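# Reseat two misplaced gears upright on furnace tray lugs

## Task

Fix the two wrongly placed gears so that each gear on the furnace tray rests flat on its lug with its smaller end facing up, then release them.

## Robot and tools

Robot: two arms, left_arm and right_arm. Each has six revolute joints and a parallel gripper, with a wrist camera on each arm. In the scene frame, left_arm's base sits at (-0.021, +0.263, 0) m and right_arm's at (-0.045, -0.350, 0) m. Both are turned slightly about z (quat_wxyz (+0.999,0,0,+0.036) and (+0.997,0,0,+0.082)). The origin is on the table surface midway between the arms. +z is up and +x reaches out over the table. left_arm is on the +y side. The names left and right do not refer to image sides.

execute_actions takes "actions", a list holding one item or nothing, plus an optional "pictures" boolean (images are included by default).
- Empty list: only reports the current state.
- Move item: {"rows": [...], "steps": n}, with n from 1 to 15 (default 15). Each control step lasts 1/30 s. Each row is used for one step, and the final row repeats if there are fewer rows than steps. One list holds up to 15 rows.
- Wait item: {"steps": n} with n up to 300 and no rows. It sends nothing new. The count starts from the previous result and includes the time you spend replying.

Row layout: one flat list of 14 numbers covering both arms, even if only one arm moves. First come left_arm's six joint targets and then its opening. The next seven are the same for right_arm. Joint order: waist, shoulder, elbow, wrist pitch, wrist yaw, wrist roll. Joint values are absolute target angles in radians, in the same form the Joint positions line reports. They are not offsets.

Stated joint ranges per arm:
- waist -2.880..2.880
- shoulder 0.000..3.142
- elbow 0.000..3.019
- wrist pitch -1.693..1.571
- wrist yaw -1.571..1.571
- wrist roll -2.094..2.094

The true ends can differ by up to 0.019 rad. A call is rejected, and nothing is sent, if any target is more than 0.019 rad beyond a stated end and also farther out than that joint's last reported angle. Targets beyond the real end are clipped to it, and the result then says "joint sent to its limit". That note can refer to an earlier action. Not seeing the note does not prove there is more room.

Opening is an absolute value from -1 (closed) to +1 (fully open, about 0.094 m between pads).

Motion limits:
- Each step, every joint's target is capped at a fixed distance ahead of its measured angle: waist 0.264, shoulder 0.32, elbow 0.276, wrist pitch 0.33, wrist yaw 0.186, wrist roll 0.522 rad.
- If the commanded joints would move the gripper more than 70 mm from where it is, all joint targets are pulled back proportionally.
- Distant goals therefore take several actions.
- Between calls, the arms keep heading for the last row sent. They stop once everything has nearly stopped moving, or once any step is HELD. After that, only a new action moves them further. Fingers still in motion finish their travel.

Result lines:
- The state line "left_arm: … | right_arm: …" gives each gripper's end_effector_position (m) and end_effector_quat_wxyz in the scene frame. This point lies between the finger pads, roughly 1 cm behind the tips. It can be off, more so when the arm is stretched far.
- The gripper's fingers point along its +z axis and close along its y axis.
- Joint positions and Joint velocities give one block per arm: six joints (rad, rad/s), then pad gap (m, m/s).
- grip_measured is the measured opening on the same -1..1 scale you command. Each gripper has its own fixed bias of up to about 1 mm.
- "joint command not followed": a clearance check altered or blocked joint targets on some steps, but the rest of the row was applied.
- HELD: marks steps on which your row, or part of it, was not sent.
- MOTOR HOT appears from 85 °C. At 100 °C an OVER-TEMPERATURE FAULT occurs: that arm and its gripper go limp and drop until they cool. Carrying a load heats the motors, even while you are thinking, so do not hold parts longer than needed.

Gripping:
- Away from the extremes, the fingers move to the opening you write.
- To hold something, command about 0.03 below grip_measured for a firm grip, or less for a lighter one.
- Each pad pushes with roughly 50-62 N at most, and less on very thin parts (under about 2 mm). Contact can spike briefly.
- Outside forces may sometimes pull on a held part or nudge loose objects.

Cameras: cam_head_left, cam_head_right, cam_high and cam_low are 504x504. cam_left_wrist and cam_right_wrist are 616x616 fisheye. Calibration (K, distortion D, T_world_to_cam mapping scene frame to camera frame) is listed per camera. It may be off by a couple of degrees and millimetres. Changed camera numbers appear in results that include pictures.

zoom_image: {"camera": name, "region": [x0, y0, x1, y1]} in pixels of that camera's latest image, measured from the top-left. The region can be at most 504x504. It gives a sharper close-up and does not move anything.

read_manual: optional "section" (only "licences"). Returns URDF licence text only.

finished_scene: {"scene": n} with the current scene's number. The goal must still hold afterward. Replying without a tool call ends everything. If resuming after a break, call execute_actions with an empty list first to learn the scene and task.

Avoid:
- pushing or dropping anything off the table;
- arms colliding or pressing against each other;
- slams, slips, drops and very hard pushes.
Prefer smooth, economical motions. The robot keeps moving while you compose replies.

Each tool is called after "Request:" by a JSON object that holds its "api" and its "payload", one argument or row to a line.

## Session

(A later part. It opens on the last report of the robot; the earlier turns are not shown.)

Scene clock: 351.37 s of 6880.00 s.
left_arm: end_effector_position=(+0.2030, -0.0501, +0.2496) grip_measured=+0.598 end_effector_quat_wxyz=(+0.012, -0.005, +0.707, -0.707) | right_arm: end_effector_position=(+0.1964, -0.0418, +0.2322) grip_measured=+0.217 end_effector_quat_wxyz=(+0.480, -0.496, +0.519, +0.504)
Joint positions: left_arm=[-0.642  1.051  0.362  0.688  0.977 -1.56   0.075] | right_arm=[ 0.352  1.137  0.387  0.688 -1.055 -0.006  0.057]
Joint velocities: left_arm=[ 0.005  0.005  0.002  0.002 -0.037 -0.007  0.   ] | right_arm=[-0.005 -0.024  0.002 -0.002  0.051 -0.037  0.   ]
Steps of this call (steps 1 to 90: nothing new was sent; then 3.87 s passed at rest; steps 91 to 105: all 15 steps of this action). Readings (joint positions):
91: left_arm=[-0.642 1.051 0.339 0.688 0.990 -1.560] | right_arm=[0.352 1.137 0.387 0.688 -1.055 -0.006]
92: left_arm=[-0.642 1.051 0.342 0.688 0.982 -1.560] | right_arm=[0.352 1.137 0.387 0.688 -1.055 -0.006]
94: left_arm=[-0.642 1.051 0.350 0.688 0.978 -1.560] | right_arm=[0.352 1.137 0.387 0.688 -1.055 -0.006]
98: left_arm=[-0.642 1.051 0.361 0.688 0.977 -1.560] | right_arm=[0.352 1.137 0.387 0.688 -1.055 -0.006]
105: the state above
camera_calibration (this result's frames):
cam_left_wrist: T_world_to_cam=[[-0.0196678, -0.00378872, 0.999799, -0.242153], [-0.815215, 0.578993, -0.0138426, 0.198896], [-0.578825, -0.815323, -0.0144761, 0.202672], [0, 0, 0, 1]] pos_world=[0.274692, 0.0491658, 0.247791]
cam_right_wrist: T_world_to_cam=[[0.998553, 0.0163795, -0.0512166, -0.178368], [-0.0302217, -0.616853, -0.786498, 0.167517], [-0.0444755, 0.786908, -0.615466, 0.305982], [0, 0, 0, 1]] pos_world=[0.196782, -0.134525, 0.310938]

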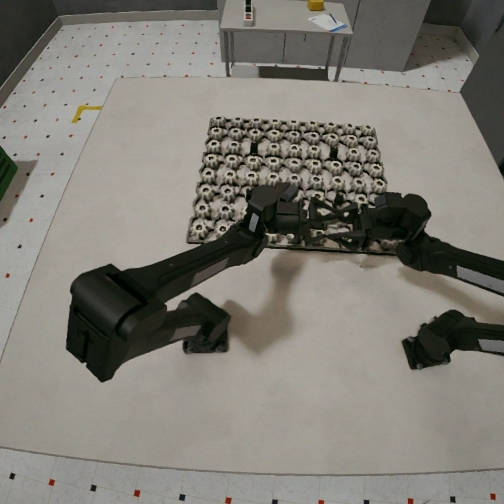

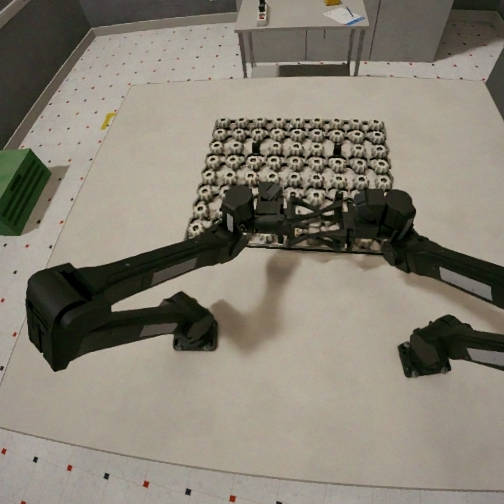

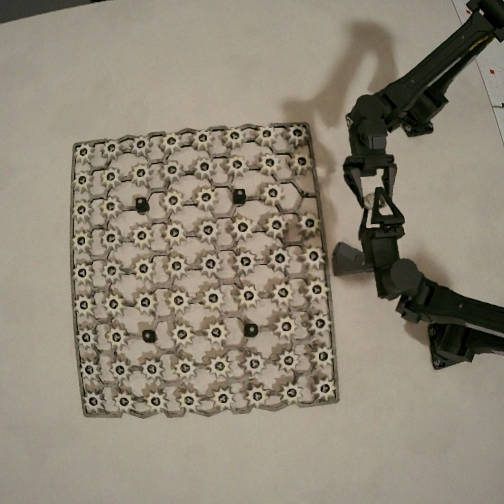

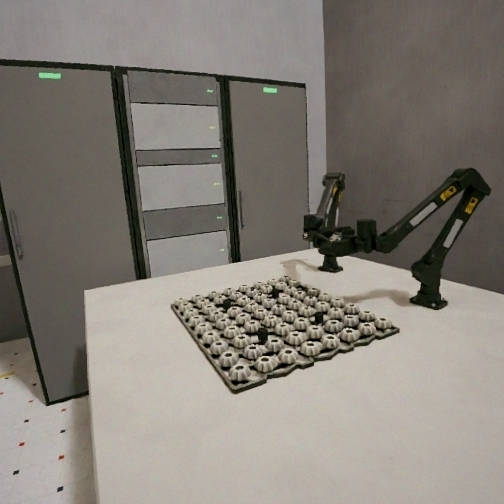

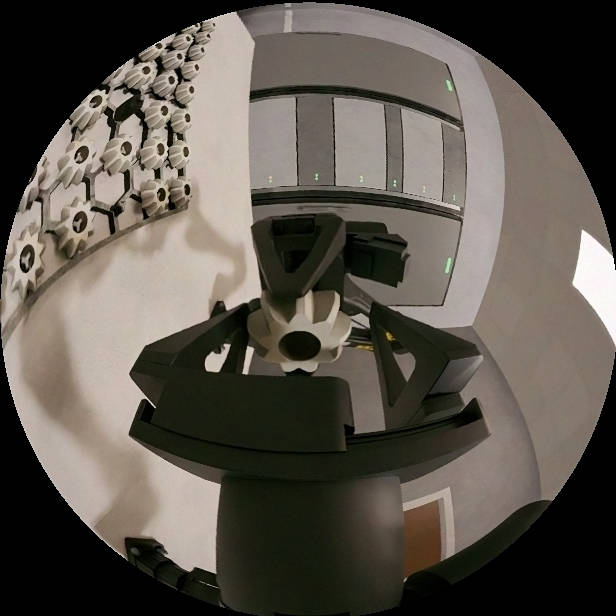

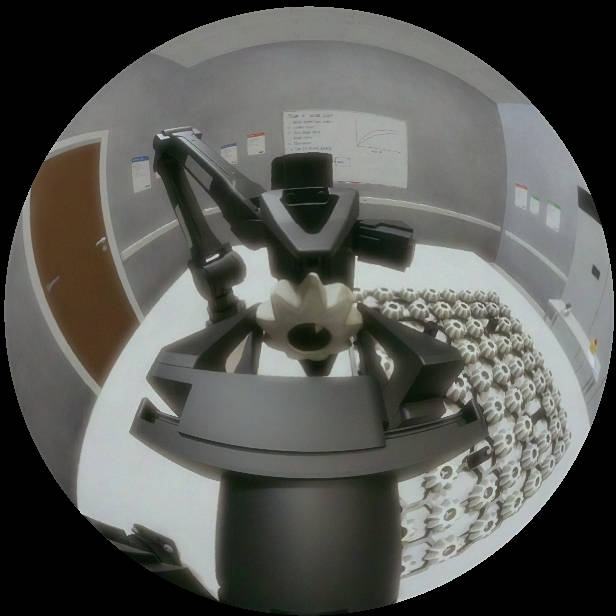

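Request:
{"api": "execute_actions", "payload": {
  "actions": [
    {"rows":[[-0.642,1.051,0.38,0.655,0.975,-1.57,0.6,0.349,1.124,0.44,0.719,-1.058,0,0.0]],"steps":10}
  ],
  "pictures": false
}}

Request:
{"api": "execute_actions", "payload": {
  "actions": [
    {"rows":[[-0.642,1.051,0.38,0.655,0.975,-1.57,0.0,0.349,1.124,0.44,0.719,-1.058,0,0.0]]}
  ],
  "pictures": false
}}

Request:
{"api": "execute_actions", "payload": {
  "actions": [
    {"rows":[[-0.642,1.051,0.38,0.655,0.975,-1.57,0.0,0.349,1.124,0.44,0.719,-1.058,0,0.7]]}
  ]
}}

Scene clock: 360.73 s of 6880.00 s.
left_arm: end_effector_position=(+0.2030, -0.0500, +0.2454) grip_measured=+0.598 end_effector_quat_wxyz=(+0.005, -0.013, +0.712, -0.702) | right_arm: end_effector_position=(+0.1964, -0.0418, +0.2322) grip_measured=+0.217 end_effector_quat_wxyz=(+0.480, -0.496, +0.519, +0.504)
Joint positions: left_arm=[-0.642  1.051  0.362  0.664  0.977 -1.56   0.075] | right_arm=[ 0.352  1.137  0.387  0.688 -1.055 -0.006  0.057]
Joint velocities: left_arm=[-0.015 -0.015 -0.007  0.002  0.037 -0.007 -0.   ] | right_arm=[-0.015 -0.005 -0.002  0.007 -0.066  0.037 -0.   ]
Steps of this call (steps 1 to 15: the robot went on to your last target; steps 16 to 90: nothing new was sent; then 6.03 s passed at rest; steps 91 to 100: all 10 steps of this action). Readings (joint positions):
91: left_arm=[-0.642 1.051 0.362 0.684 0.977 -1.560] | right_arm=[0.352 1.137 0.387 0.688 -1.055 -0.006]
92: left_arm=[-0.642 1.051 0.362 0.677 0.977 -1.560] | right_arm=[0.352 1.137 0.387 0.688 -1.055 -0.006]
94: left_arm=[-0.642 1.051 0.362 0.667 0.977 -1.560] | right_arm=[0.352 1.137 0.387 0.688 -1.055 -0.006]
98: left_arm=[-0.642 1.051 0.362 0.664 0.977 -1.560] | right_arm=[0.352 1.137 0.387 0.688 -1.055 -0.006]
100: the state above

Scene clock: 361.23 s of 6880.00 s.
left_arm: end_effector_position=(+0.2032, -0.0500, +0.2446) grip_measured=+0.197 end_effector_quat_wxyz=(+0.003, -0.015, +0.713, -0.701) | right_arm: end_effector_position=(+0.1964, -0.0418, +0.2332) grip_measured=+0.217 end_effector_quat_wxyz=(+0.482, -0.496, +0.518, +0.504)
Joint positions: left_arm=[-0.642  1.052  0.362  0.66   0.976 -1.563  0.056] | right_arm=[ 0.352  1.137  0.387  0.693 -1.057 -0.006  0.057]
Joint velocities: left_arm=[ 0.015 -0.005  0.012 -0.022 -0.022 -0.081 -0.001] | right_arm=[-0.005  0.005  0.002 -0.012 -0.007  0.037  0.   ]
Steps of this call (steps 1 to 15: all 15 steps of this action). Readings (joint positions):
1: left_arm=[-0.642 1.051 0.362 0.664 0.977 -1.560] | right_arm=[0.352 1.137 0.387 0.688 -1.055 -0.006]
2: left_arm=[-0.642 1.052 0.362 0.661 0.976 -1.562] | right_arm=[0.352 1.137 0.387 0.691 -1.057 -0.006]
4: left_arm=[-0.642 1.052 0.362 0.660 0.976 -1.563] | right_arm=[0.352 1.137 0.387 0.693 -1.057 -0.006]
8: left_arm=[-0.642 1.052 0.362 0.660 0.976 -1.563] | right_arm=[0.352 1.137 0.387 0.693 -1.057 -0.006]
15: the state above

Scene clock: 361.73 s of 6880.00 s.
left_arm: end_effector_position=(+0.2031, -0.0500, +0.2433) grip_measured=+0.197 end_effector_quat_wxyz=(+0.001, -0.017, +0.714, -0.700) | right_arm: end_effector_position=(+0.1968, -0.0416, +0.2359) grip_measured=+0.698 end_effector_quat_wxyz=(+0.485, -0.497, +0.514, +0.503)
Joint positions: left_arm=[-0.642  1.052  0.362  0.652  0.976 -1.563  0.056] | right_arm=[ 0.352  1.135  0.39   0.698 -1.057 -0.006  0.08 ]
Joint velocities: left_arm=[-0.015 -0.005 -0.007 -0.007  0.007 -0.051 -0.001] | right_arm=[ 0.005 -0.024  0.002 -0.002 -0.051  0.007  0.   ]
Steps of this call (steps 1 to 15: all 15 steps of this action). Readings (joint positions):
1: left_arm=[-0.642 1.052 0.362 0.659 0.976 -1.563] | right_arm=[0.352 1.137 0.387 0.693 -1.057 -0.006]
2: left_arm=[-0.642 1.052 0.362 0.658 0.976 -1.563] | right_arm=[0.352 1.137 0.388 0.694 -1.057 -0.006]
4: left_arm=[-0.642 1.052 0.362 0.653 0.976 -1.563] | right_arm=[0.352 1.136 0.389 0.697 -1.057 -0.006]
8: left_arm=[-0.642 1.052 0.362 0.652 0.976 -1.563] | right_arm=[0.352 1.135 0.390 0.698 -1.057 -0.006]
15: the state above
camera_calibration (this result's frames):
cam_left_wrist: T_world_to_cam=[[0.0134681, -0.0234861, 0.999633, -0.243529], [-0.815714, 0.577934, 0.0245686, 0.189585], [-0.578299, -0.815745, -0.0113743, 0.201812], [0, 0, 0, 1]] pos_world=[0.274634, 0.0493398, 0.241078]
cam_right_wrist: T_world_to_cam=[[0.999101, 0.0174597, -0.0386206, -0.181598], [-0.0199186, -0.610894, -0.791462, 0.169902], [-0.0374118, 0.79152, -0.609997, 0.305632], [0, 0, 0, 1]] pos_world=[0.196253, -0.134951, 0.313892]

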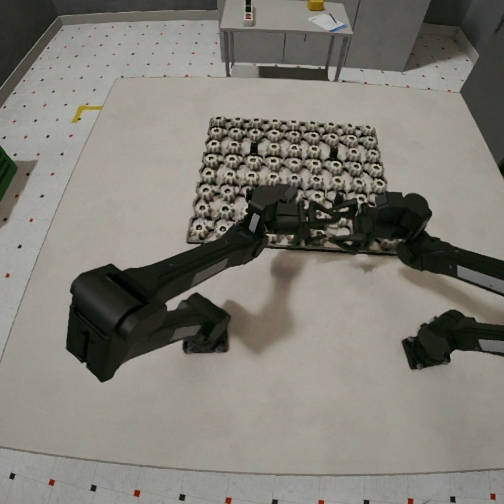

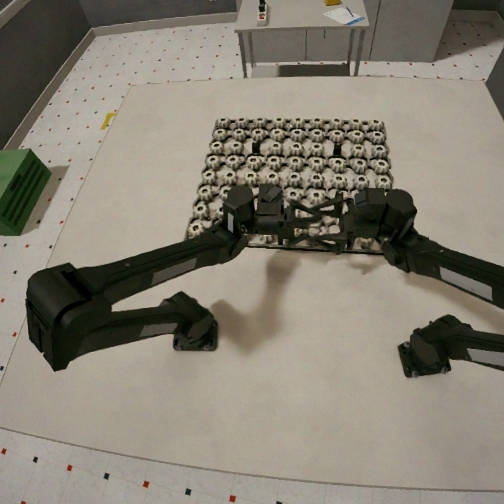

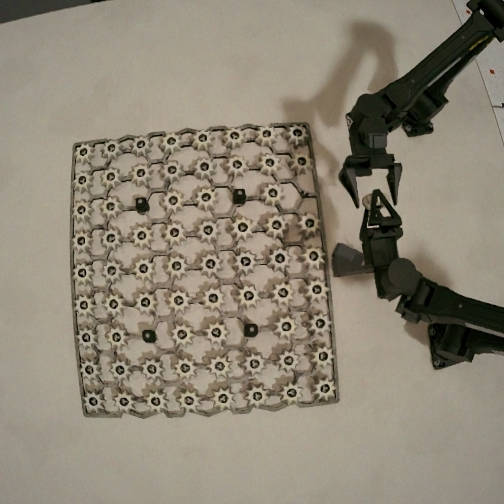

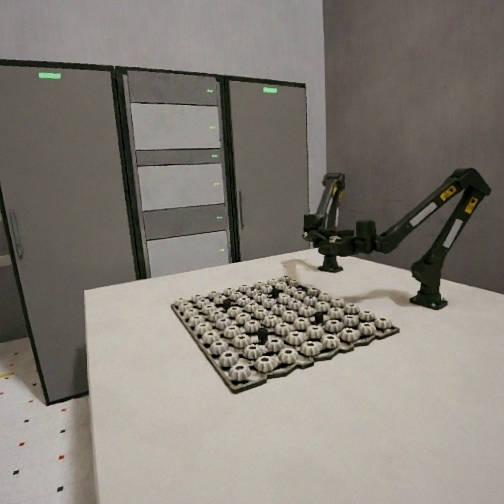

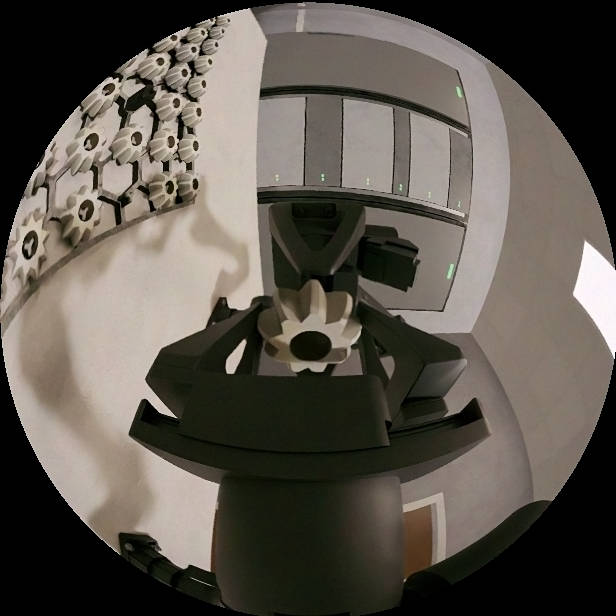

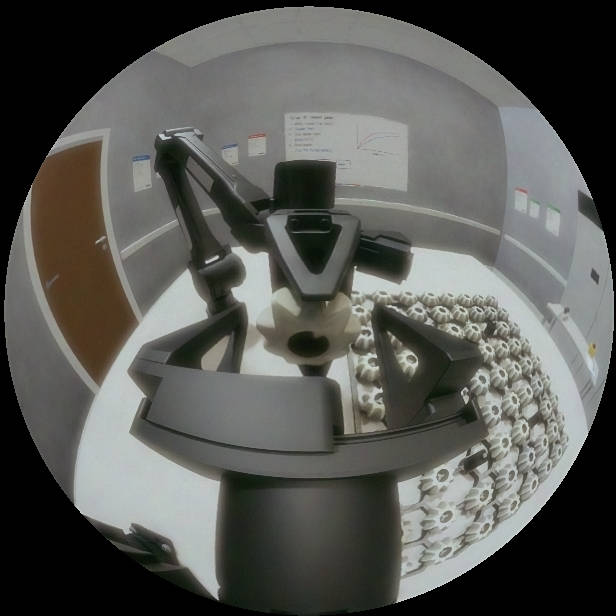

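Request:
{"api": "execute_actions", "payload": {
  "actions": [
    {"rows":[[-0.431,0.945,0.33,0.638,1.212,-1.57,0.0,0.1,1.05,0.40,0.70,-1.3,0,0.7]],"steps":12}
  ],
  "pictures": false
}}

Request:
{"api": "execute_actions", "payload": {
  "actions": [
    {"rows":[[-0.431,0.945,0.33,0.638,1.212,-1.57,0.0,-0.9,1.0,0.40,0.70,-1.0,0,0.7]]}
  ],
  "pictures": false
}}

Request:
{"api": "execute_actions", "payload": {
  "actions": [
    {"rows":[[-0.8,1.4,1.1,-0.6,0.4,-1.57,0.0,-0.9,1.0,0.40,0.70,-1.0,0,0.7]]}
  ],
  "pictures": false
}}

Request:
{"api": "execute_actions", "payload": {
  "actions": [
    {"steps":15}
  ],
  "pictures": false
}}

Request:
{"api": "execute_actions", "payload": {
  "actions": [
    {"rows":[[-0.981,1.75,1.42,-1.182,0,-1.57,0.0,-0.9,1.0,0.40,0.70,-1.0,0,0.7]]}
  ],
  "pictures": false
}}

Request:
{"api": "execute_actions", "payload": {
  "actions": [
    {"steps":40}
  ]
}}

Scene clock: 379.07 s of 6880.00 s.
left_arm: end_effector_position=(+0.2062, +0.0088, +0.2533) grip_measured=+0.197 end_effector_quat_wxyz=(+0.008, -0.000, +0.707, -0.708) | right_arm: end_effector_position=(+0.2155, -0.1111, +0.2635) grip_measured=+0.698 end_effector_quat_wxyz=(+0.518, -0.504, +0.490, +0.487)
Joint positions: left_arm=[-0.422  0.953  0.321  0.635  1.21  -1.563  0.056] | right_arm=[ 0.093  1.044  0.387  0.698 -1.298 -0.005  0.08 ]
Joint velocities: left_arm=[-0.054 -0.005 -0.012  0.002 -0.007  0.037  0.   ] | right_arm=[ 0.083  0.015  0.012 -0.007 -0.037  0.022 -0.001]
Steps of this call (steps 1 to 15: the robot went on to your last target; steps 16 to 90: nothing new was sent; then 13.93 s passed at rest; steps 91 to 102: all 12 steps of this action). Readings (joint positions):
91: left_arm=[-0.622 1.048 0.360 0.648 1.057 -1.563] | right_arm=[0.332 1.132 0.390 0.698 -1.138 -0.005]
92: left_arm=[-0.577 1.035 0.353 0.643 1.154 -1.563] | right_arm=[0.282 1.121 0.388 0.698 -1.228 -0.005]
94: left_arm=[-0.477 0.992 0.329 0.638 1.202 -1.563] | right_arm=[0.155 1.088 0.387 0.698 -1.286 -0.005]
98: left_arm=[-0.411 0.953 0.321 0.636 1.205 -1.563] | right_arm=[0.072 1.045 0.387 0.698 -1.296 -0.005]
102: the state above

Scene clock: 379.57 s of 6880.00 s.
left_arm: end_effector_position=(+0.2059, +0.0085, +0.2533) grip_measured=+0.197 end_effector_quat_wxyz=(+0.008, +0.000, +0.707, -0.708) | right_arm: end_effector_position=(+0.3148, -0.4828, +0.2740) grip_measured=+0.699 end_effector_quat_wxyz=(+0.716, -0.111, +0.685, +0.071)
Joint positions: left_arm=[-0.423  0.953  0.321  0.635  1.21  -1.563  0.056] | right_arm=[-0.9    1.016  0.385  0.698 -0.996 -0.006  0.08 ]
Joint velocities: left_arm=[-0.015 -0.015  0.007 -0.022 -0.007 -0.037 -0.001] | right_arm=[-1.148 -0.015 -0.022 -0.032  0.051 -0.037  0.001]
Steps of this call (steps 1 to 15: all 15 steps of this action). Readings (joint positions):
1: left_arm=[-0.423 0.953 0.321 0.635 1.210 -1.563] | right_arm=[0.082 1.041 0.386 0.698 -1.239 -0.006]
2: left_arm=[-0.423 0.953 0.321 0.635 1.210 -1.563] | right_arm=[0.040 1.037 0.385 0.698 -1.166 -0.006]
4: left_arm=[-0.423 0.953 0.321 0.635 1.210 -1.563] | right_arm=[-0.086 1.028 0.385 0.698 -1.057 -0.006]
8: left_arm=[-0.423 0.953 0.321 0.635 1.210 -1.563] | right_arm=[-0.388 1.017 0.385 0.698 -1.006 -0.006]
15: the state above

Scene clock: 380.07 s of 6880.00 s.
left_arm: end_effector_position=(+0.2976, -0.1211, +0.1103) grip_measured=+0.196 end_effector_quat_wxyz=(-0.066, -0.323, +0.884, -0.332) | right_arm: end_effector_position=(+0.3138, -0.4827, +0.2759) grip_measured=+0.699 end_effector_quat_wxyz=(+0.718, -0.113, +0.684, +0.069)
Joint positions: left_arm=[-0.812  1.466  0.886 -0.42   0.41  -1.563  0.056] | right_arm=[-0.903  1.01   0.385  0.698 -0.998 -0.006  0.08 ]
Joint velocities: left_arm=[ 0.005 -0.063  0.706 -1.336 -0.256 -0.022 -0.   ] | right_arm=[-0.015  0.005 -0.002 -0.002  0.007 -0.051 -0.   ]
Steps of this call (steps 1 to 15: all 15 steps of this action). Readings (joint positions):
1: left_arm=[-0.437 0.962 0.328 0.603 1.168 -1.563] | right_arm=[-0.927 1.015 0.385 0.698 -0.996 -0.006]
2: left_arm=[-0.472 0.991 0.352 0.540 1.107 -1.563] | right_arm=[-0.935 1.015 0.385 0.698 -0.996 -0.006]
4: left_arm=[-0.565 1.095 0.420 0.417 0.992 -1.563] | right_arm=[-0.926 1.013 0.385 0.698 -0.997 -0.006]
8: left_arm=[-0.741 1.331 0.607 0.105 0.699 -1.563] | right_arm=[-0.903 1.010 0.385 0.698 -0.998 -0.006]
15: the state above

Scene clock: 380.57 s of 6880.00 s.
left_arm: end_effector_position=(+0.3136, -0.1310, +0.1718) grip_measured=+0.196 end_effector_quat_wxyz=(-0.059, -0.326, +0.883, -0.332) | right_arm: end_effector_position=(+0.3138, -0.4827, +0.2759) grip_measured=+0.699 end_effector_quat_wxyz=(+0.718, -0.113, +0.684, +0.069)
Joint positions: left_arm=[-0.809  1.426  1.027 -0.596  0.399 -1.563  0.056] | right_arm=[-0.903  1.01   0.385  0.698 -0.998 -0.006  0.08 ]
Joint velocities: left_arm=[-0.005 -0.005 -0.002 -0.046 -0.022 -0.037  0.001] | right_arm=[ 0.005 -0.005 -0.027  0.002 -0.051  0.037  0.   ]
Steps of this call (steps 1 to 15: the robot went on to your last target). Readings (joint positions):
1: left_arm=[-0.812 1.465 0.909 -0.461 0.406 -1.563] | right_arm=[-0.903 1.010 0.385 0.698 -0.998 -0.006]
2: left_arm=[-0.812 1.463 0.930 -0.495 0.402 -1.563] | right_arm=[-0.903 1.010 0.385 0.698 -0.998 -0.006]
4: left_arm=[-0.812 1.459 0.964 -0.543 0.399 -1.563] | right_arm=[-0.903 1.010 0.385 0.698 -0.998 -0.006]
8: left_arm=[-0.811 1.445 1.008 -0.588 0.399 -1.563] | right_arm=[-0.903 1.010 0.385 0.698 -0.998 -0.006]
15: the state above

Scene clock: 381.07 s of 6880.00 s.
left_arm: end_effector_position=(+0.2858, -0.1491, +0.0784) grip_measured=+0.197 end_effector_quat_wxyz=(-0.007, -0.312, +0.950, +0.015) | right_arm: end_effector_position=(+0.3138, -0.4827, +0.2759) grip_measured=+0.699 end_effector_quat_wxyz=(+0.718, -0.113, +0.684, +0.069)
Joint positions: left_arm=[-1.001  1.803  1.372 -1.173  0.003 -1.563  0.056] | right_arm=[-0.903  1.01   0.385  0.698 -0.998 -0.006  0.08 ]
Joint velocities: left_arm=[ 0.093 -0.132  0.007 -0.027 -0.022 -0.066 -0.001] | right_arm=[-0.005 -0.015 -0.022  0.007 -0.066 -0.051 -0.   ]
Steps of this call (steps 1 to 15: all 15 steps of this action). Readings (joint positions):
1: left_arm=[-0.818 1.439 1.042 -0.637 0.346 -1.563] | right_arm=[-0.903 1.010 0.385 0.698 -0.998 -0.006]
2: left_arm=[-0.834 1.468 1.082 -0.717 0.270 -1.563] | right_arm=[-0.903 1.010 0.385 0.698 -0.998 -0.006]
4: left_arm=[-0.885 1.577 1.199 -0.902 0.093 -1.563] | right_arm=[-0.903 1.010 0.385 0.698 -0.998 -0.006]
8: left_arm=[-0.975 1.778 1.371 -1.123 0.006 -1.563] | right_arm=[-0.903 1.010 0.385 0.698 -0.998 -0.006]
15: the state above

Scene clock: 382.40 s of 6880.00 s.
left_arm: end_effector_position=(+0.2936, -0.1442, +0.0880) grip_measured=+0.197 end_effector_quat_wxyz=(-0.003, -0.320, +0.947, +0.006) | right_arm: end_effector_position=(+0.3138, -0.4827, +0.2759) grip_measured=+0.699 end_effector_quat_wxyz=(+0.718, -0.113, +0.684, +0.069)
Joint positions: left_arm=[-0.984  1.783  1.372 -1.173  0.001 -1.563  0.056] | right_arm=[-0.903  1.01   0.385  0.698 -0.998 -0.006  0.08 ]
Joint velocities: left_arm=[-0.005 -0.005 -0.022 -0.002 -0.051 -0.037  0.   ] | right_arm=[-0.005 -0.024  0.012  0.007  0.037 -0.022 -0.   ]
Steps of this call (steps 1 to 30: the robot went on to your last target; steps 31 to 40: nothing new was sent). Readings (joint positions):
1: left_arm=[-0.998 1.798 1.372 -1.173 0.003 -1.563] | right_arm=[-0.903 1.010 0.385 0.698 -0.998 -0.006]
2: left_arm=[-0.994 1.793 1.372 -1.173 0.002 -1.563] | right_arm=[-0.903 1.010 0.385 0.698 -0.998 -0.006]
4: left_arm=[-0.988 1.787 1.372 -1.173 0.002 -1.563] | right_arm=[-0.903 1.010 0.385 0.698 -0.998 -0.006]
8: left_arm=[-0.984 1.783 1.372 -1.173 0.001 -1.563] | right_arm=[-0.903 1.010 0.385 0.698 -0.998 -0.006]
40: the state above
All arms were judged still, so your last target was given up. Only a new action makes them travel on or press farther. Fingers that are still opening or closing keep moving.
camera_calibration (this result's frames):
cam_left_wrist: T_world_to_cam=[[0.597916, -0.801404, -0.0157804, -0.286112], [-0.635684, -0.486083, 0.599691, 0.0647409], [-0.488265, -0.348533, -0.800076, 0.285911], [0, 0, 0, 1]] pos_world=[0.351826, -0.0981721, 0.185411]
cam_right_wrist: T_world_to_cam=[[0.270333, -0.960587, 0.0647568, -0.561158], [-0.525449, -0.203566, -0.826114, 0.299298], [0.806736, 0.1893, -0.55977, 0.114143], [0, 0, 0, 1]] pos_world=[0.216882, -0.499721, 0.347487]

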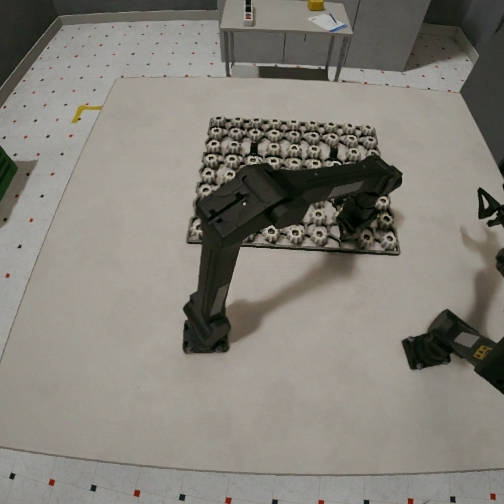

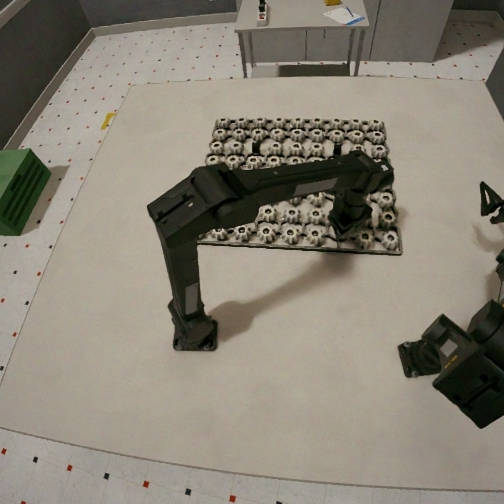

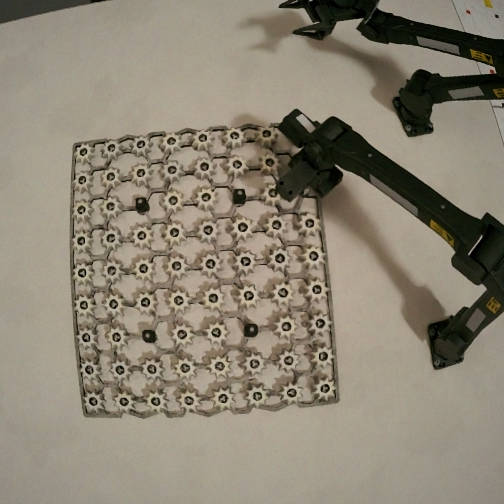

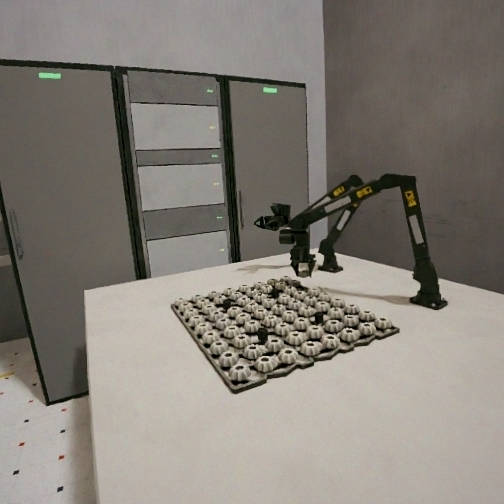

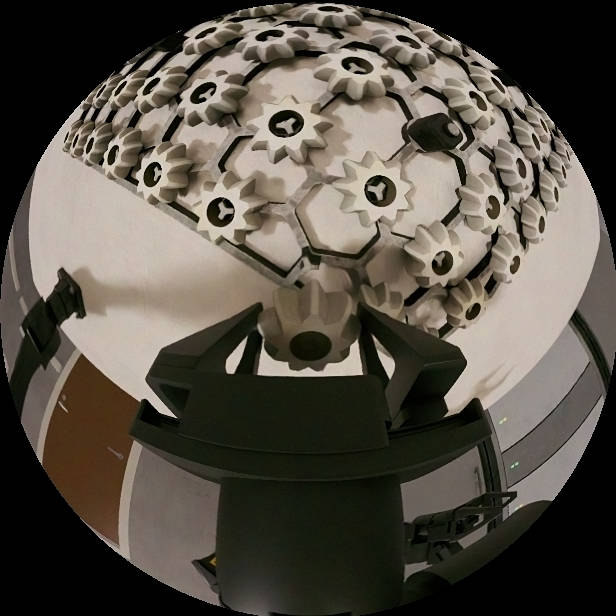

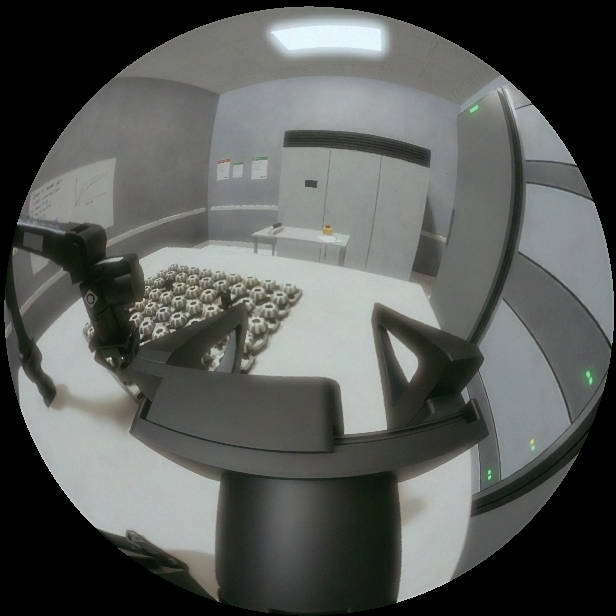

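Request:
{"api": "execute_actions", "payload": {
  "actions": [
    {"rows":[[-0.958,1.80,1.33,-1.10,0,-1.57,0.0,-0.9,1.0,0.40,0.70,-1.0,0,0.7]]}
  ],
  "pictures": false
}}

Request:
{"api": "execute_actions", "payload": {
  "actions": [
    {"rows":[[-0.962,1.83,1.29,-1.02,0,-1.57,0.0,-0.9,1.0,0.40,0.70,-1.0,0,0.7]]}
  ]
}}

Scene clock: 410.30 s of 6880.00 s.
left_arm: end_effector_position=(+0.2995, -0.1331, +0.0609) grip_measured=+0.197 end_effector_quat_wxyz=(-0.004, -0.331, +0.944, +0.008) | right_arm: end_effector_position=(+0.3138, -0.4827, +0.2759) grip_measured=+0.699 end_effector_quat_wxyz=(+0.718, -0.113, +0.684, +0.069)
Joint positions: left_arm=[-0.962  1.805  1.324 -1.109  0.001 -1.563  0.056] | right_arm=[-0.903  1.01   0.385  0.698 -0.998 -0.006  0.08 ]
Joint velocities: left_arm=[ 0.015 -0.015  0.002 -0.012 -0.051  0.022 -0.001] | right_arm=[-0.005 -0.005 -0.007  0.002  0.007 -0.007  0.001]
Steps of this call (steps 1 to 90: nothing new was sent; then 24.40 s passed at rest; steps 91 to 105: all 15 steps of this action). Readings (joint positions):
91: left_arm=[-0.983 1.783 1.367 -1.162 0.001 -1.563] | right_arm=[-0.903 1.010 0.385 0.698 -0.998 -0.006]
92: left_arm=[-0.982 1.783 1.358 -1.141 0.001 -1.563] | right_arm=[-0.903 1.010 0.385 0.698 -0.998 -0.006]
94: left_arm=[-0.976 1.788 1.342 -1.117 0.001 -1.563] | right_arm=[-0.903 1.010 0.385 0.698 -0.998 -0.006]
98: left_arm=[-0.964 1.801 1.326 -1.112 0.001 -1.563] | right_arm=[-0.903 1.010 0.385 0.698 -0.998 -0.006]
105: the state above

Scene clock: 410.80 s of 6880.00 s.
left_arm: end_effector_position=(+0.3022, -0.1346, +0.0385) grip_measured=+0.197 end_effector_quat_wxyz=(+0.003, -0.331, +0.944, -0.001) | right_arm: end_effector_position=(+0.3138, -0.4827, +0.2759) grip_measured=+0.699 end_effector_quat_wxyz=(+0.718, -0.113, +0.684, +0.069)
Joint positions: left_arm=[-0.961  1.827  1.29  -1.03  -0.004 -1.563  0.056] | right_arm=[-0.903  1.01   0.385  0.698 -0.998 -0.006  0.08 ]
Joint velocities: left_arm=[-0.005 -0.005 -0.012  0.007 -0.125 -0.051 -0.001] | right_arm=[-0.005 -0.015  0.007 -0.012  0.051 -0.007 -0.001]
Steps of this call (steps 1 to 15: all 15 steps of this action). Readings (joint positions):
1: left_arm=[-0.962 1.805 1.319 -1.095 0.001 -1.563] | right_arm=[-0.903 1.010 0.385 0.698 -0.998 -0.006]
2: left_arm=[-0.962 1.805 1.312 -1.071 0.001 -1.563] | right_arm=[-0.903 1.010 0.385 0.698 -0.998 -0.006]
4: left_arm=[-0.962 1.812 1.301 -1.040 0.001 -1.563] | right_arm=[-0.903 1.010 0.385 0.698 -0.998 -0.006]
8: left_arm=[-0.961 1.824 1.291 -1.031 -0.003 -1.563] | right_arm=[-0.903 1.010 0.385 0.698 -0.998 -0.006]
15: the state above
camera_calibration (this result's frames):
cam_left_wrist: T_world_to_cam=[[0.616189, -0.787596, 0.00166507, -0.288714], [-0.633493, -0.494365, 0.595223, 0.10296], [-0.467972, -0.367825, -0.803559, 0.245208], [0, 0, 0, 1]] pos_world=[0.357877, -0.0862967, 0.136236]
cam_right_wrist: T_world_to_cam=[[0.270333, -0.960587, 0.0647568, -0.561158], [-0.525449, -0.203566, -0.826114, 0.299298], [0.806736, 0.1893, -0.55977, 0.114143], [0, 0, 0, 1]] pos_world=[0.216882, -0.499721, 0.347487]

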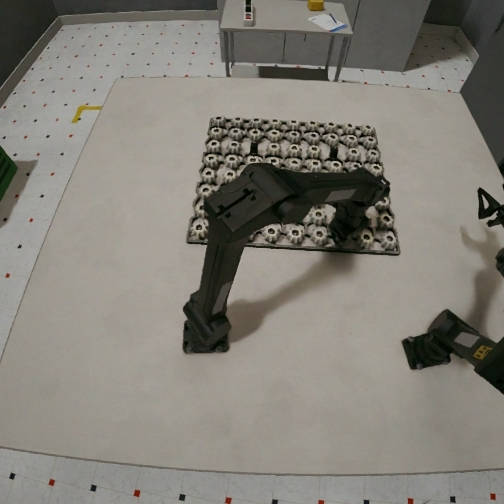

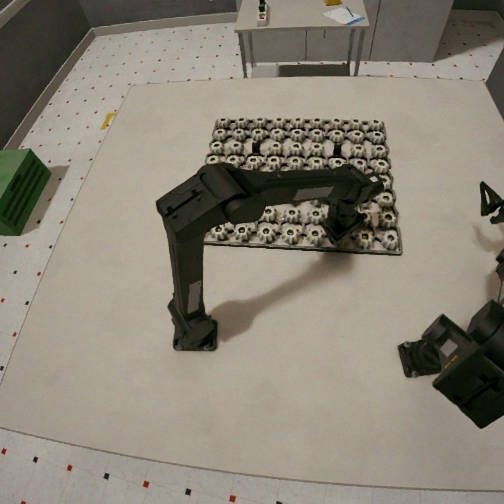

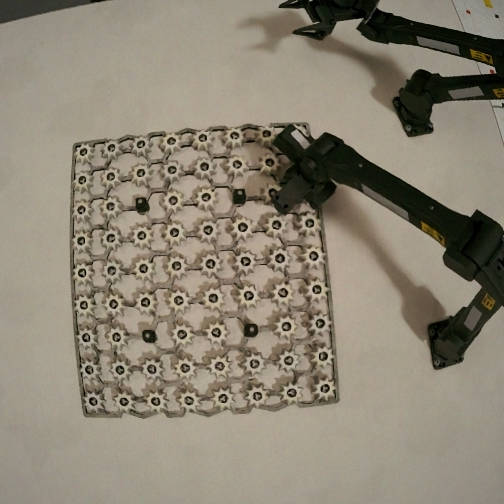

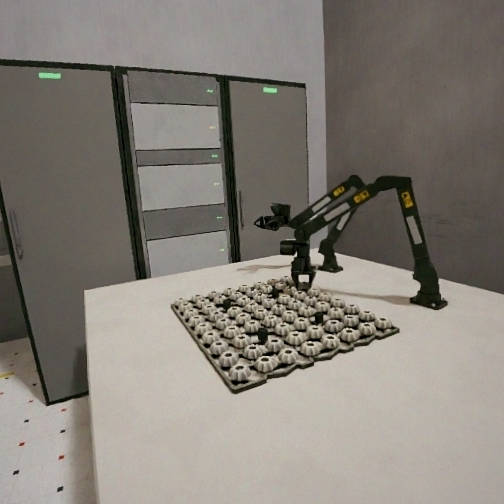

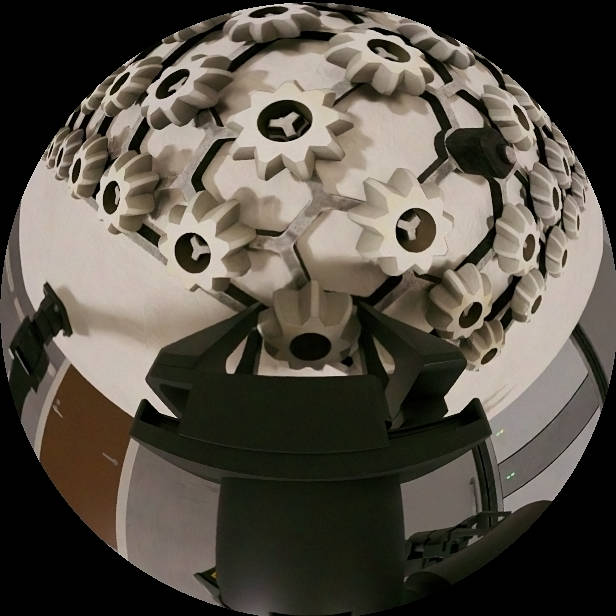

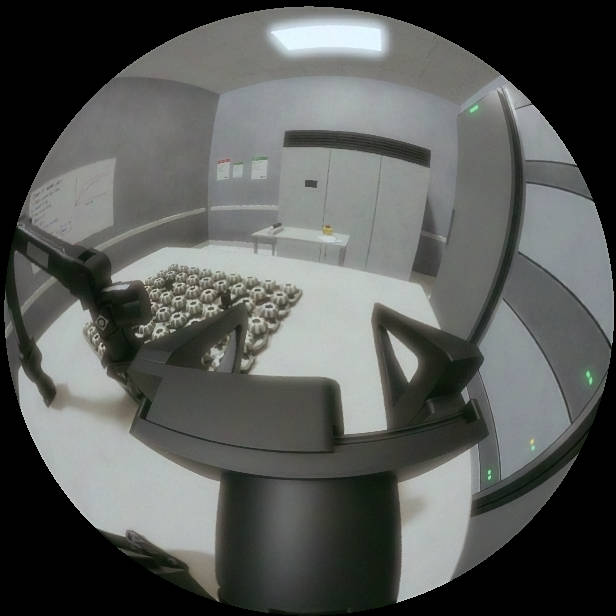

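Seems engaged; a bit lower, then release.

Request:
{"api": "execute_actions", "payload": {
  "actions": [
    {"rows":[[-0.962,1.85,1.275,-1.0,0,-1.57,0.0,-0.9,1.0,0.40,0.70,-1.0,0,0.7]],"steps":12}
  ],
  "pictures": false
}}

Request:
{"api": "execute_actions", "payload": {
  "actions": [
    {"rows":[[-0.962,1.845,1.28,-1.005,0,-1.57,0.42,-0.9,1.0,0.40,0.70,-1.0,0,0.7]],"steps":10}
  ],
  "pictures": false
}}

Request:
{"api": "execute_actions", "payload": {
  "actions": [
    {"rows":[[-0.962,1.72,1.42,-1.22,0,-1.57,0.42,-0.9,1.0,0.40,0.70,-1.0,0,0.7]]}
  ],
  "pictures": false
}}

Request:
{"api": "execute_actions", "payload": {
  "actions": [
    {"rows":[[-1.3,1.4,1.1,-1.2,0,-1.57,0.42,-0.9,1.0,0.40,0.70,-1.0,0,0.7]]}
  ],
  "pictures": false
}}

Request:
{"api": "execute_actions", "payload": {
  "actions": [
    {"steps":20}
  ]
}}

Request:
{"api": "zoom_image", "payload": {
  "camera": "cam_high",
  "region": [160, 110, 360, 420]
}}

Scene clock: 425.87 s of 6880.00 s.
left_arm: end_effector_position=(+0.3030, -0.1345, +0.0298) grip_measured=+0.197 end_effector_quat_wxyz=(+0.004, -0.331, +0.944, -0.002) | right_arm: end_effector_position=(+0.3138, -0.4827, +0.2759) grip_measured=+0.699 end_effector_quat_wxyz=(+0.718, -0.113, +0.684, +0.069)
Joint positions: left_arm=[-0.961  1.838  1.281 -1.007 -0.006 -1.563  0.056] | right_arm=[-0.903  1.01   0.385  0.698 -0.998 -0.006  0.08 ]
Joint velocities: left_arm=[-0.005 -0.024 -0.007 -0.012 -0.081 -0.007 -0.   ] | right_arm=[-0.005  0.005  0.007  0.012  0.066 -0.037 -0.001]
Steps of this call (steps 1 to 15: the robot went on to your last target; steps 16 to 90: nothing new was sent; then 11.67 s passed at rest; steps 91 to 102: all 12 steps of this action). Readings (joint positions):
91: left_arm=[-0.961 1.827 1.288 -1.026 -0.004 -1.563] | right_arm=[-0.903 1.010 0.385 0.698 -0.998 -0.006]
92: left_arm=[-0.961 1.828 1.286 -1.020 -0.004 -1.563] | right_arm=[-0.903 1.010 0.385 0.698 -0.998 -0.006]
94: left_arm=[-0.961 1.831 1.282 -1.012 -0.005 -1.563] | right_arm=[-0.903 1.010 0.385 0.698 -0.998 -0.006]
98: left_arm=[-0.961 1.838 1.281 -1.007 -0.006 -1.563] | right_arm=[-0.903 1.010 0.385 0.698 -0.998 -0.006]
102: the state above

Scene clock: 426.20 s of 6880.00 s.
left_arm: end_effector_position=(+0.3026, -0.1348, +0.0298) grip_measured=+0.418 end_effector_quat_wxyz=(+0.002, -0.331, +0.944, -0.003) | right_arm: end_effector_position=(+0.3138, -0.4827, +0.2759) grip_measured=+0.699 end_effector_quat_wxyz=(+0.718, -0.113, +0.684, +0.069)
Joint positions: left_arm=[-0.961  1.838  1.281 -1.007 -0.003 -1.563  0.067] | right_arm=[-0.903  1.01   0.385  0.698 -0.998 -0.006  0.08 ]
Joint velocities: left_arm=[-0.005  0.005 -0.007  0.002  0.007 -0.022 -0.   ] | right_arm=[ 0.005 -0.005  0.007 -0.012  0.022  0.022  0.   ]
Steps of this call (steps 1 to 10: all 10 steps of this action). Readings (joint positions):
1: left_arm=[-0.961 1.838 1.281 -1.007 -0.006 -1.563] | right_arm=[-0.903 1.010 0.385 0.698 -0.998 -0.006]
2: left_arm=[-0.961 1.838 1.281 -1.007 -0.004 -1.563] | right_arm=[-0.903 1.010 0.385 0.698 -0.998 -0.006]
4: left_arm=[-0.961 1.838 1.281 -1.007 -0.003 -1.563] | right_arm=[-0.903 1.010 0.385 0.698 -0.998 -0.006]
8: left_arm=[-0.961 1.838 1.281 -1.007 -0.003 -1.563] | right_arm=[-0.903 1.010 0.385 0.698 -0.998 -0.006]
10: the state above

Scene clock: 426.70 s of 6880.00 s.
left_arm: end_effector_position=(+0.3014, -0.1335, +0.1294) grip_measured=+0.419 end_effector_quat_wxyz=(+0.007, -0.331, +0.943, -0.017) | right_arm: end_effector_position=(+0.3138, -0.4827, +0.2759) grip_measured=+0.699 end_effector_quat_wxyz=(+0.718, -0.113, +0.684, +0.069)
Joint positions: left_arm=[-0.961  1.706  1.382 -1.209 -0.002 -1.563  0.067] | right_arm=[-0.903  1.01   0.385  0.698 -0.998 -0.006  0.08 ]
Joint velocities: left_arm=[-0.015  0.005 -0.007 -0.012  0.022 -0.022 -0.   ] | right_arm=[-0.005 -0.005  0.012  0.007  0.037  0.022  0.   ]
Steps of this call (steps 1 to 15: all 15 steps of this action). Readings (joint positions):
1: left_arm=[-0.961 1.837 1.287 -1.029 -0.002 -1.563] | right_arm=[-0.903 1.010 0.385 0.698 -0.998 -0.006]
2: left_arm=[-0.961 1.835 1.297 -1.061 -0.002 -1.563] | right_arm=[-0.903 1.010 0.385 0.698 -0.998 -0.006]
4: left_arm=[-0.961 1.820 1.323 -1.118 -0.002 -1.563] | right_arm=[-0.903 1.010 0.385 0.698 -0.998 -0.006]
8: left_arm=[-0.961 1.759 1.353 -1.196 -0.002 -1.563] | right_arm=[-0.903 1.010 0.385 0.698 -0.998 -0.006]
15: the state above

Scene clock: 427.20 s of 6880.00 s.
left_arm: end_effector_position=(+0.0996, -0.1282, +0.1679) grip_measured=+0.419 end_effector_quat_wxyz=(+0.006, -0.146, +0.988, -0.050) | right_arm: end_effector_position=(+0.3138, -0.4827, +0.2759) grip_measured=+0.699 end_effector_quat_wxyz=(+0.718, -0.113, +0.684, +0.069)
Joint positions: left_arm=[-1.341  1.381  1.108 -1.198  0.004 -1.563  0.067] | right_arm=[-0.903  1.01   0.385  0.698 -0.998 -0.006  0.08 ]
Joint velocities: left_arm=[ 0.21  -0.103  0.002 -0.007  0.007 -0.022 -0.   ] | right_arm=[-0.015  0.005  0.007 -0.007 -0.022  0.037 -0.   ]
Steps of this call (steps 1 to 15: all 15 steps of this action). Readings (joint positions):
1: left_arm=[-0.966 1.699 1.369 -1.205 -0.004 -1.563] | right_arm=[-0.903 1.010 0.385 0.698 -0.998 -0.006]
2: left_arm=[-0.976 1.681 1.338 -1.198 -0.005 -1.563] | right_arm=[-0.903 1.010 0.385 0.698 -0.998 -0.006]
4: left_arm=[-1.021 1.629 1.263 -1.197 -0.005 -1.563] | right_arm=[-0.903 1.010 0.385 0.698 -0.998 -0.006]
8: left_arm=[-1.178 1.516 1.155 -1.198 -0.004 -1.563] | right_arm=[-0.903 1.010 0.385 0.698 -0.998 -0.006]
15: the state above

Scene clock: 427.87 s of 6880.00 s.
left_arm: end_effector_position=(+0.1160, -0.1223, +0.1667) grip_measured=+0.419 end_effector_quat_wxyz=(+0.008, -0.167, +0.985, -0.048) | right_arm: end_effector_position=(+0.3138, -0.4827, +0.2759) grip_measured=+0.699 end_effector_quat_wxyz=(+0.718, -0.113, +0.684, +0.069)
Joint positions: left_arm=[-1.3    1.383  1.107 -1.198  0.002 -1.563  0.067] | right_arm=[-0.903  1.01   0.385  0.698 -0.998 -0.006  0.08 ]
Joint velocities: left_arm=[-0.005 -0.005  0.002  0.002  0.037 -0.007  0.   ] | right_arm=[-0.015 -0.015 -0.002 -0.012 -0.022  0.022 -0.001]
Steps of this call (steps 1 to 20: the robot went on to your last target). Readings (joint positions):
1: left_arm=[-1.334 1.380 1.108 -1.198 0.003 -1.563] | right_arm=[-0.903 1.010 0.385 0.698 -0.998 -0.006]
2: left_arm=[-1.325 1.380 1.108 -1.198 0.003 -1.563] | right_arm=[-0.903 1.010 0.385 0.698 -0.998 -0.006]
4: left_arm=[-1.308 1.382 1.107 -1.198 0.002 -1.563] | right_arm=[-0.903 1.010 0.385 0.698 -0.998 -0.006]
8: left_arm=[-1.300 1.383 1.107 -1.198 0.002 -1.563] | right_arm=[-0.903 1.010 0.385 0.698 -0.998 -0.006]
20: the state above
camera_calibration (this result's frames):
cam_left_wrist: T_world_to_cam=[[0.318266, -0.943222, 0.0950726, -0.164541], [-0.77732, -0.202242, 0.595711, -0.0329416], [-0.542661, -0.263496, -0.797552, 0.286027], [0, 0, 0, 1]] pos_world=[0.181977, -0.086494, 0.263389]
cam_right_wrist: T_world_to_cam=[[0.270333, -0.960587, 0.0647568, -0.561158], [-0.525449, -0.203566, -0.826114, 0.299298], [0.806736, 0.1893, -0.55977, 0.114143], [0, 0, 0, 1]] pos_world=[0.216882, -0.499721, 0.347487]

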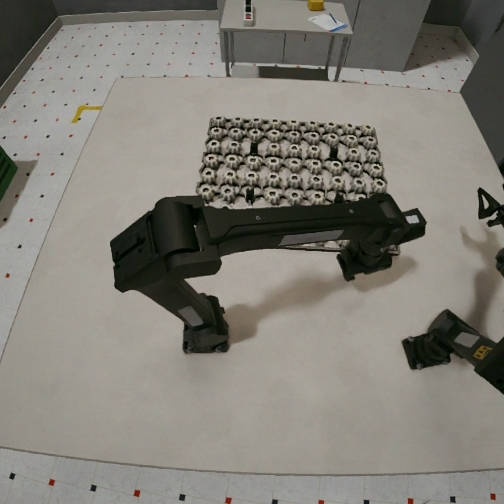

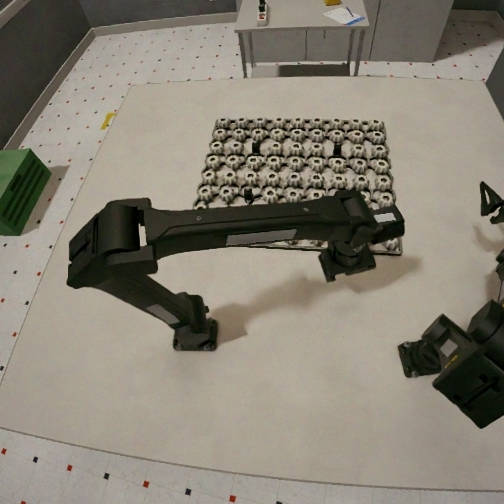

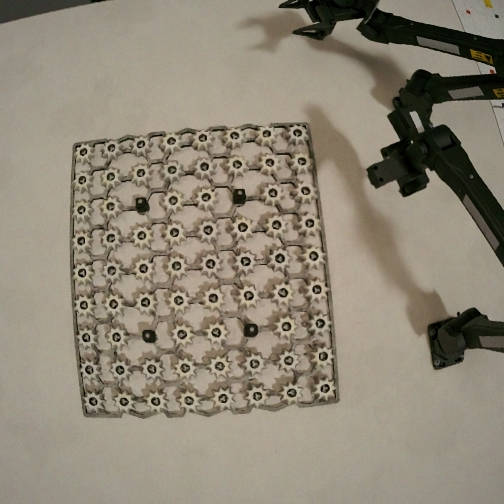

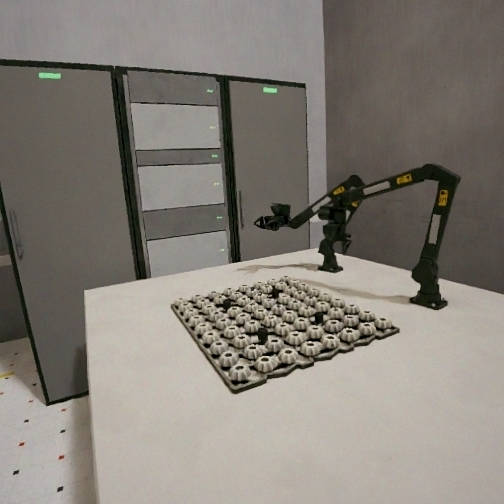

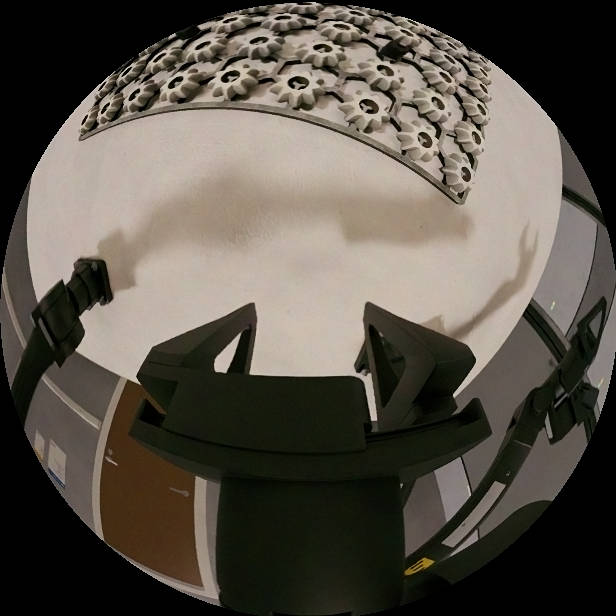

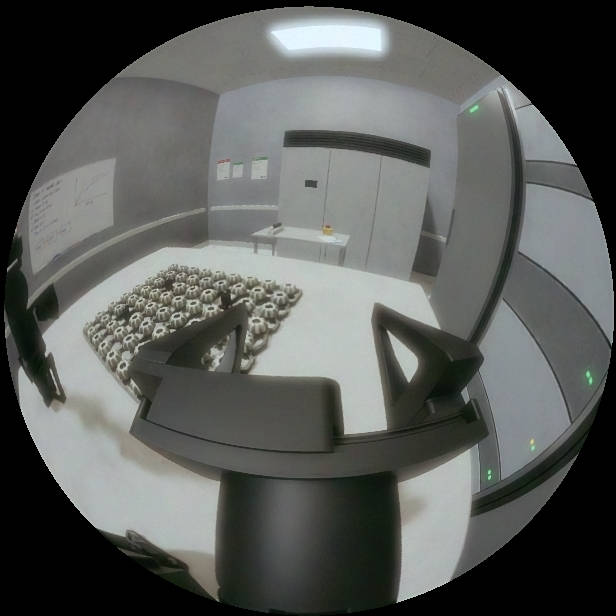

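Region (160, 110, 360, 420) of cam_high's 504x504 image, scaled by 1.626, with more detail than that image has; it fills the left 325 columns of this view, and the rest is white.

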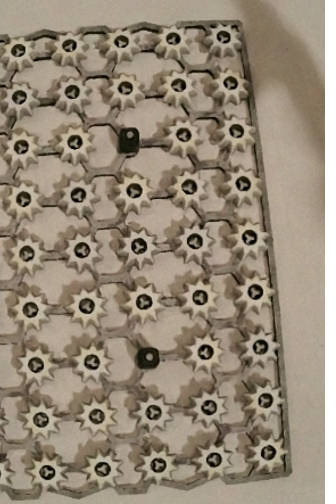

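Request:
{"api": "finished_scene", "payload": {
  "scene": 1
}}

The scene is finished: the task was done.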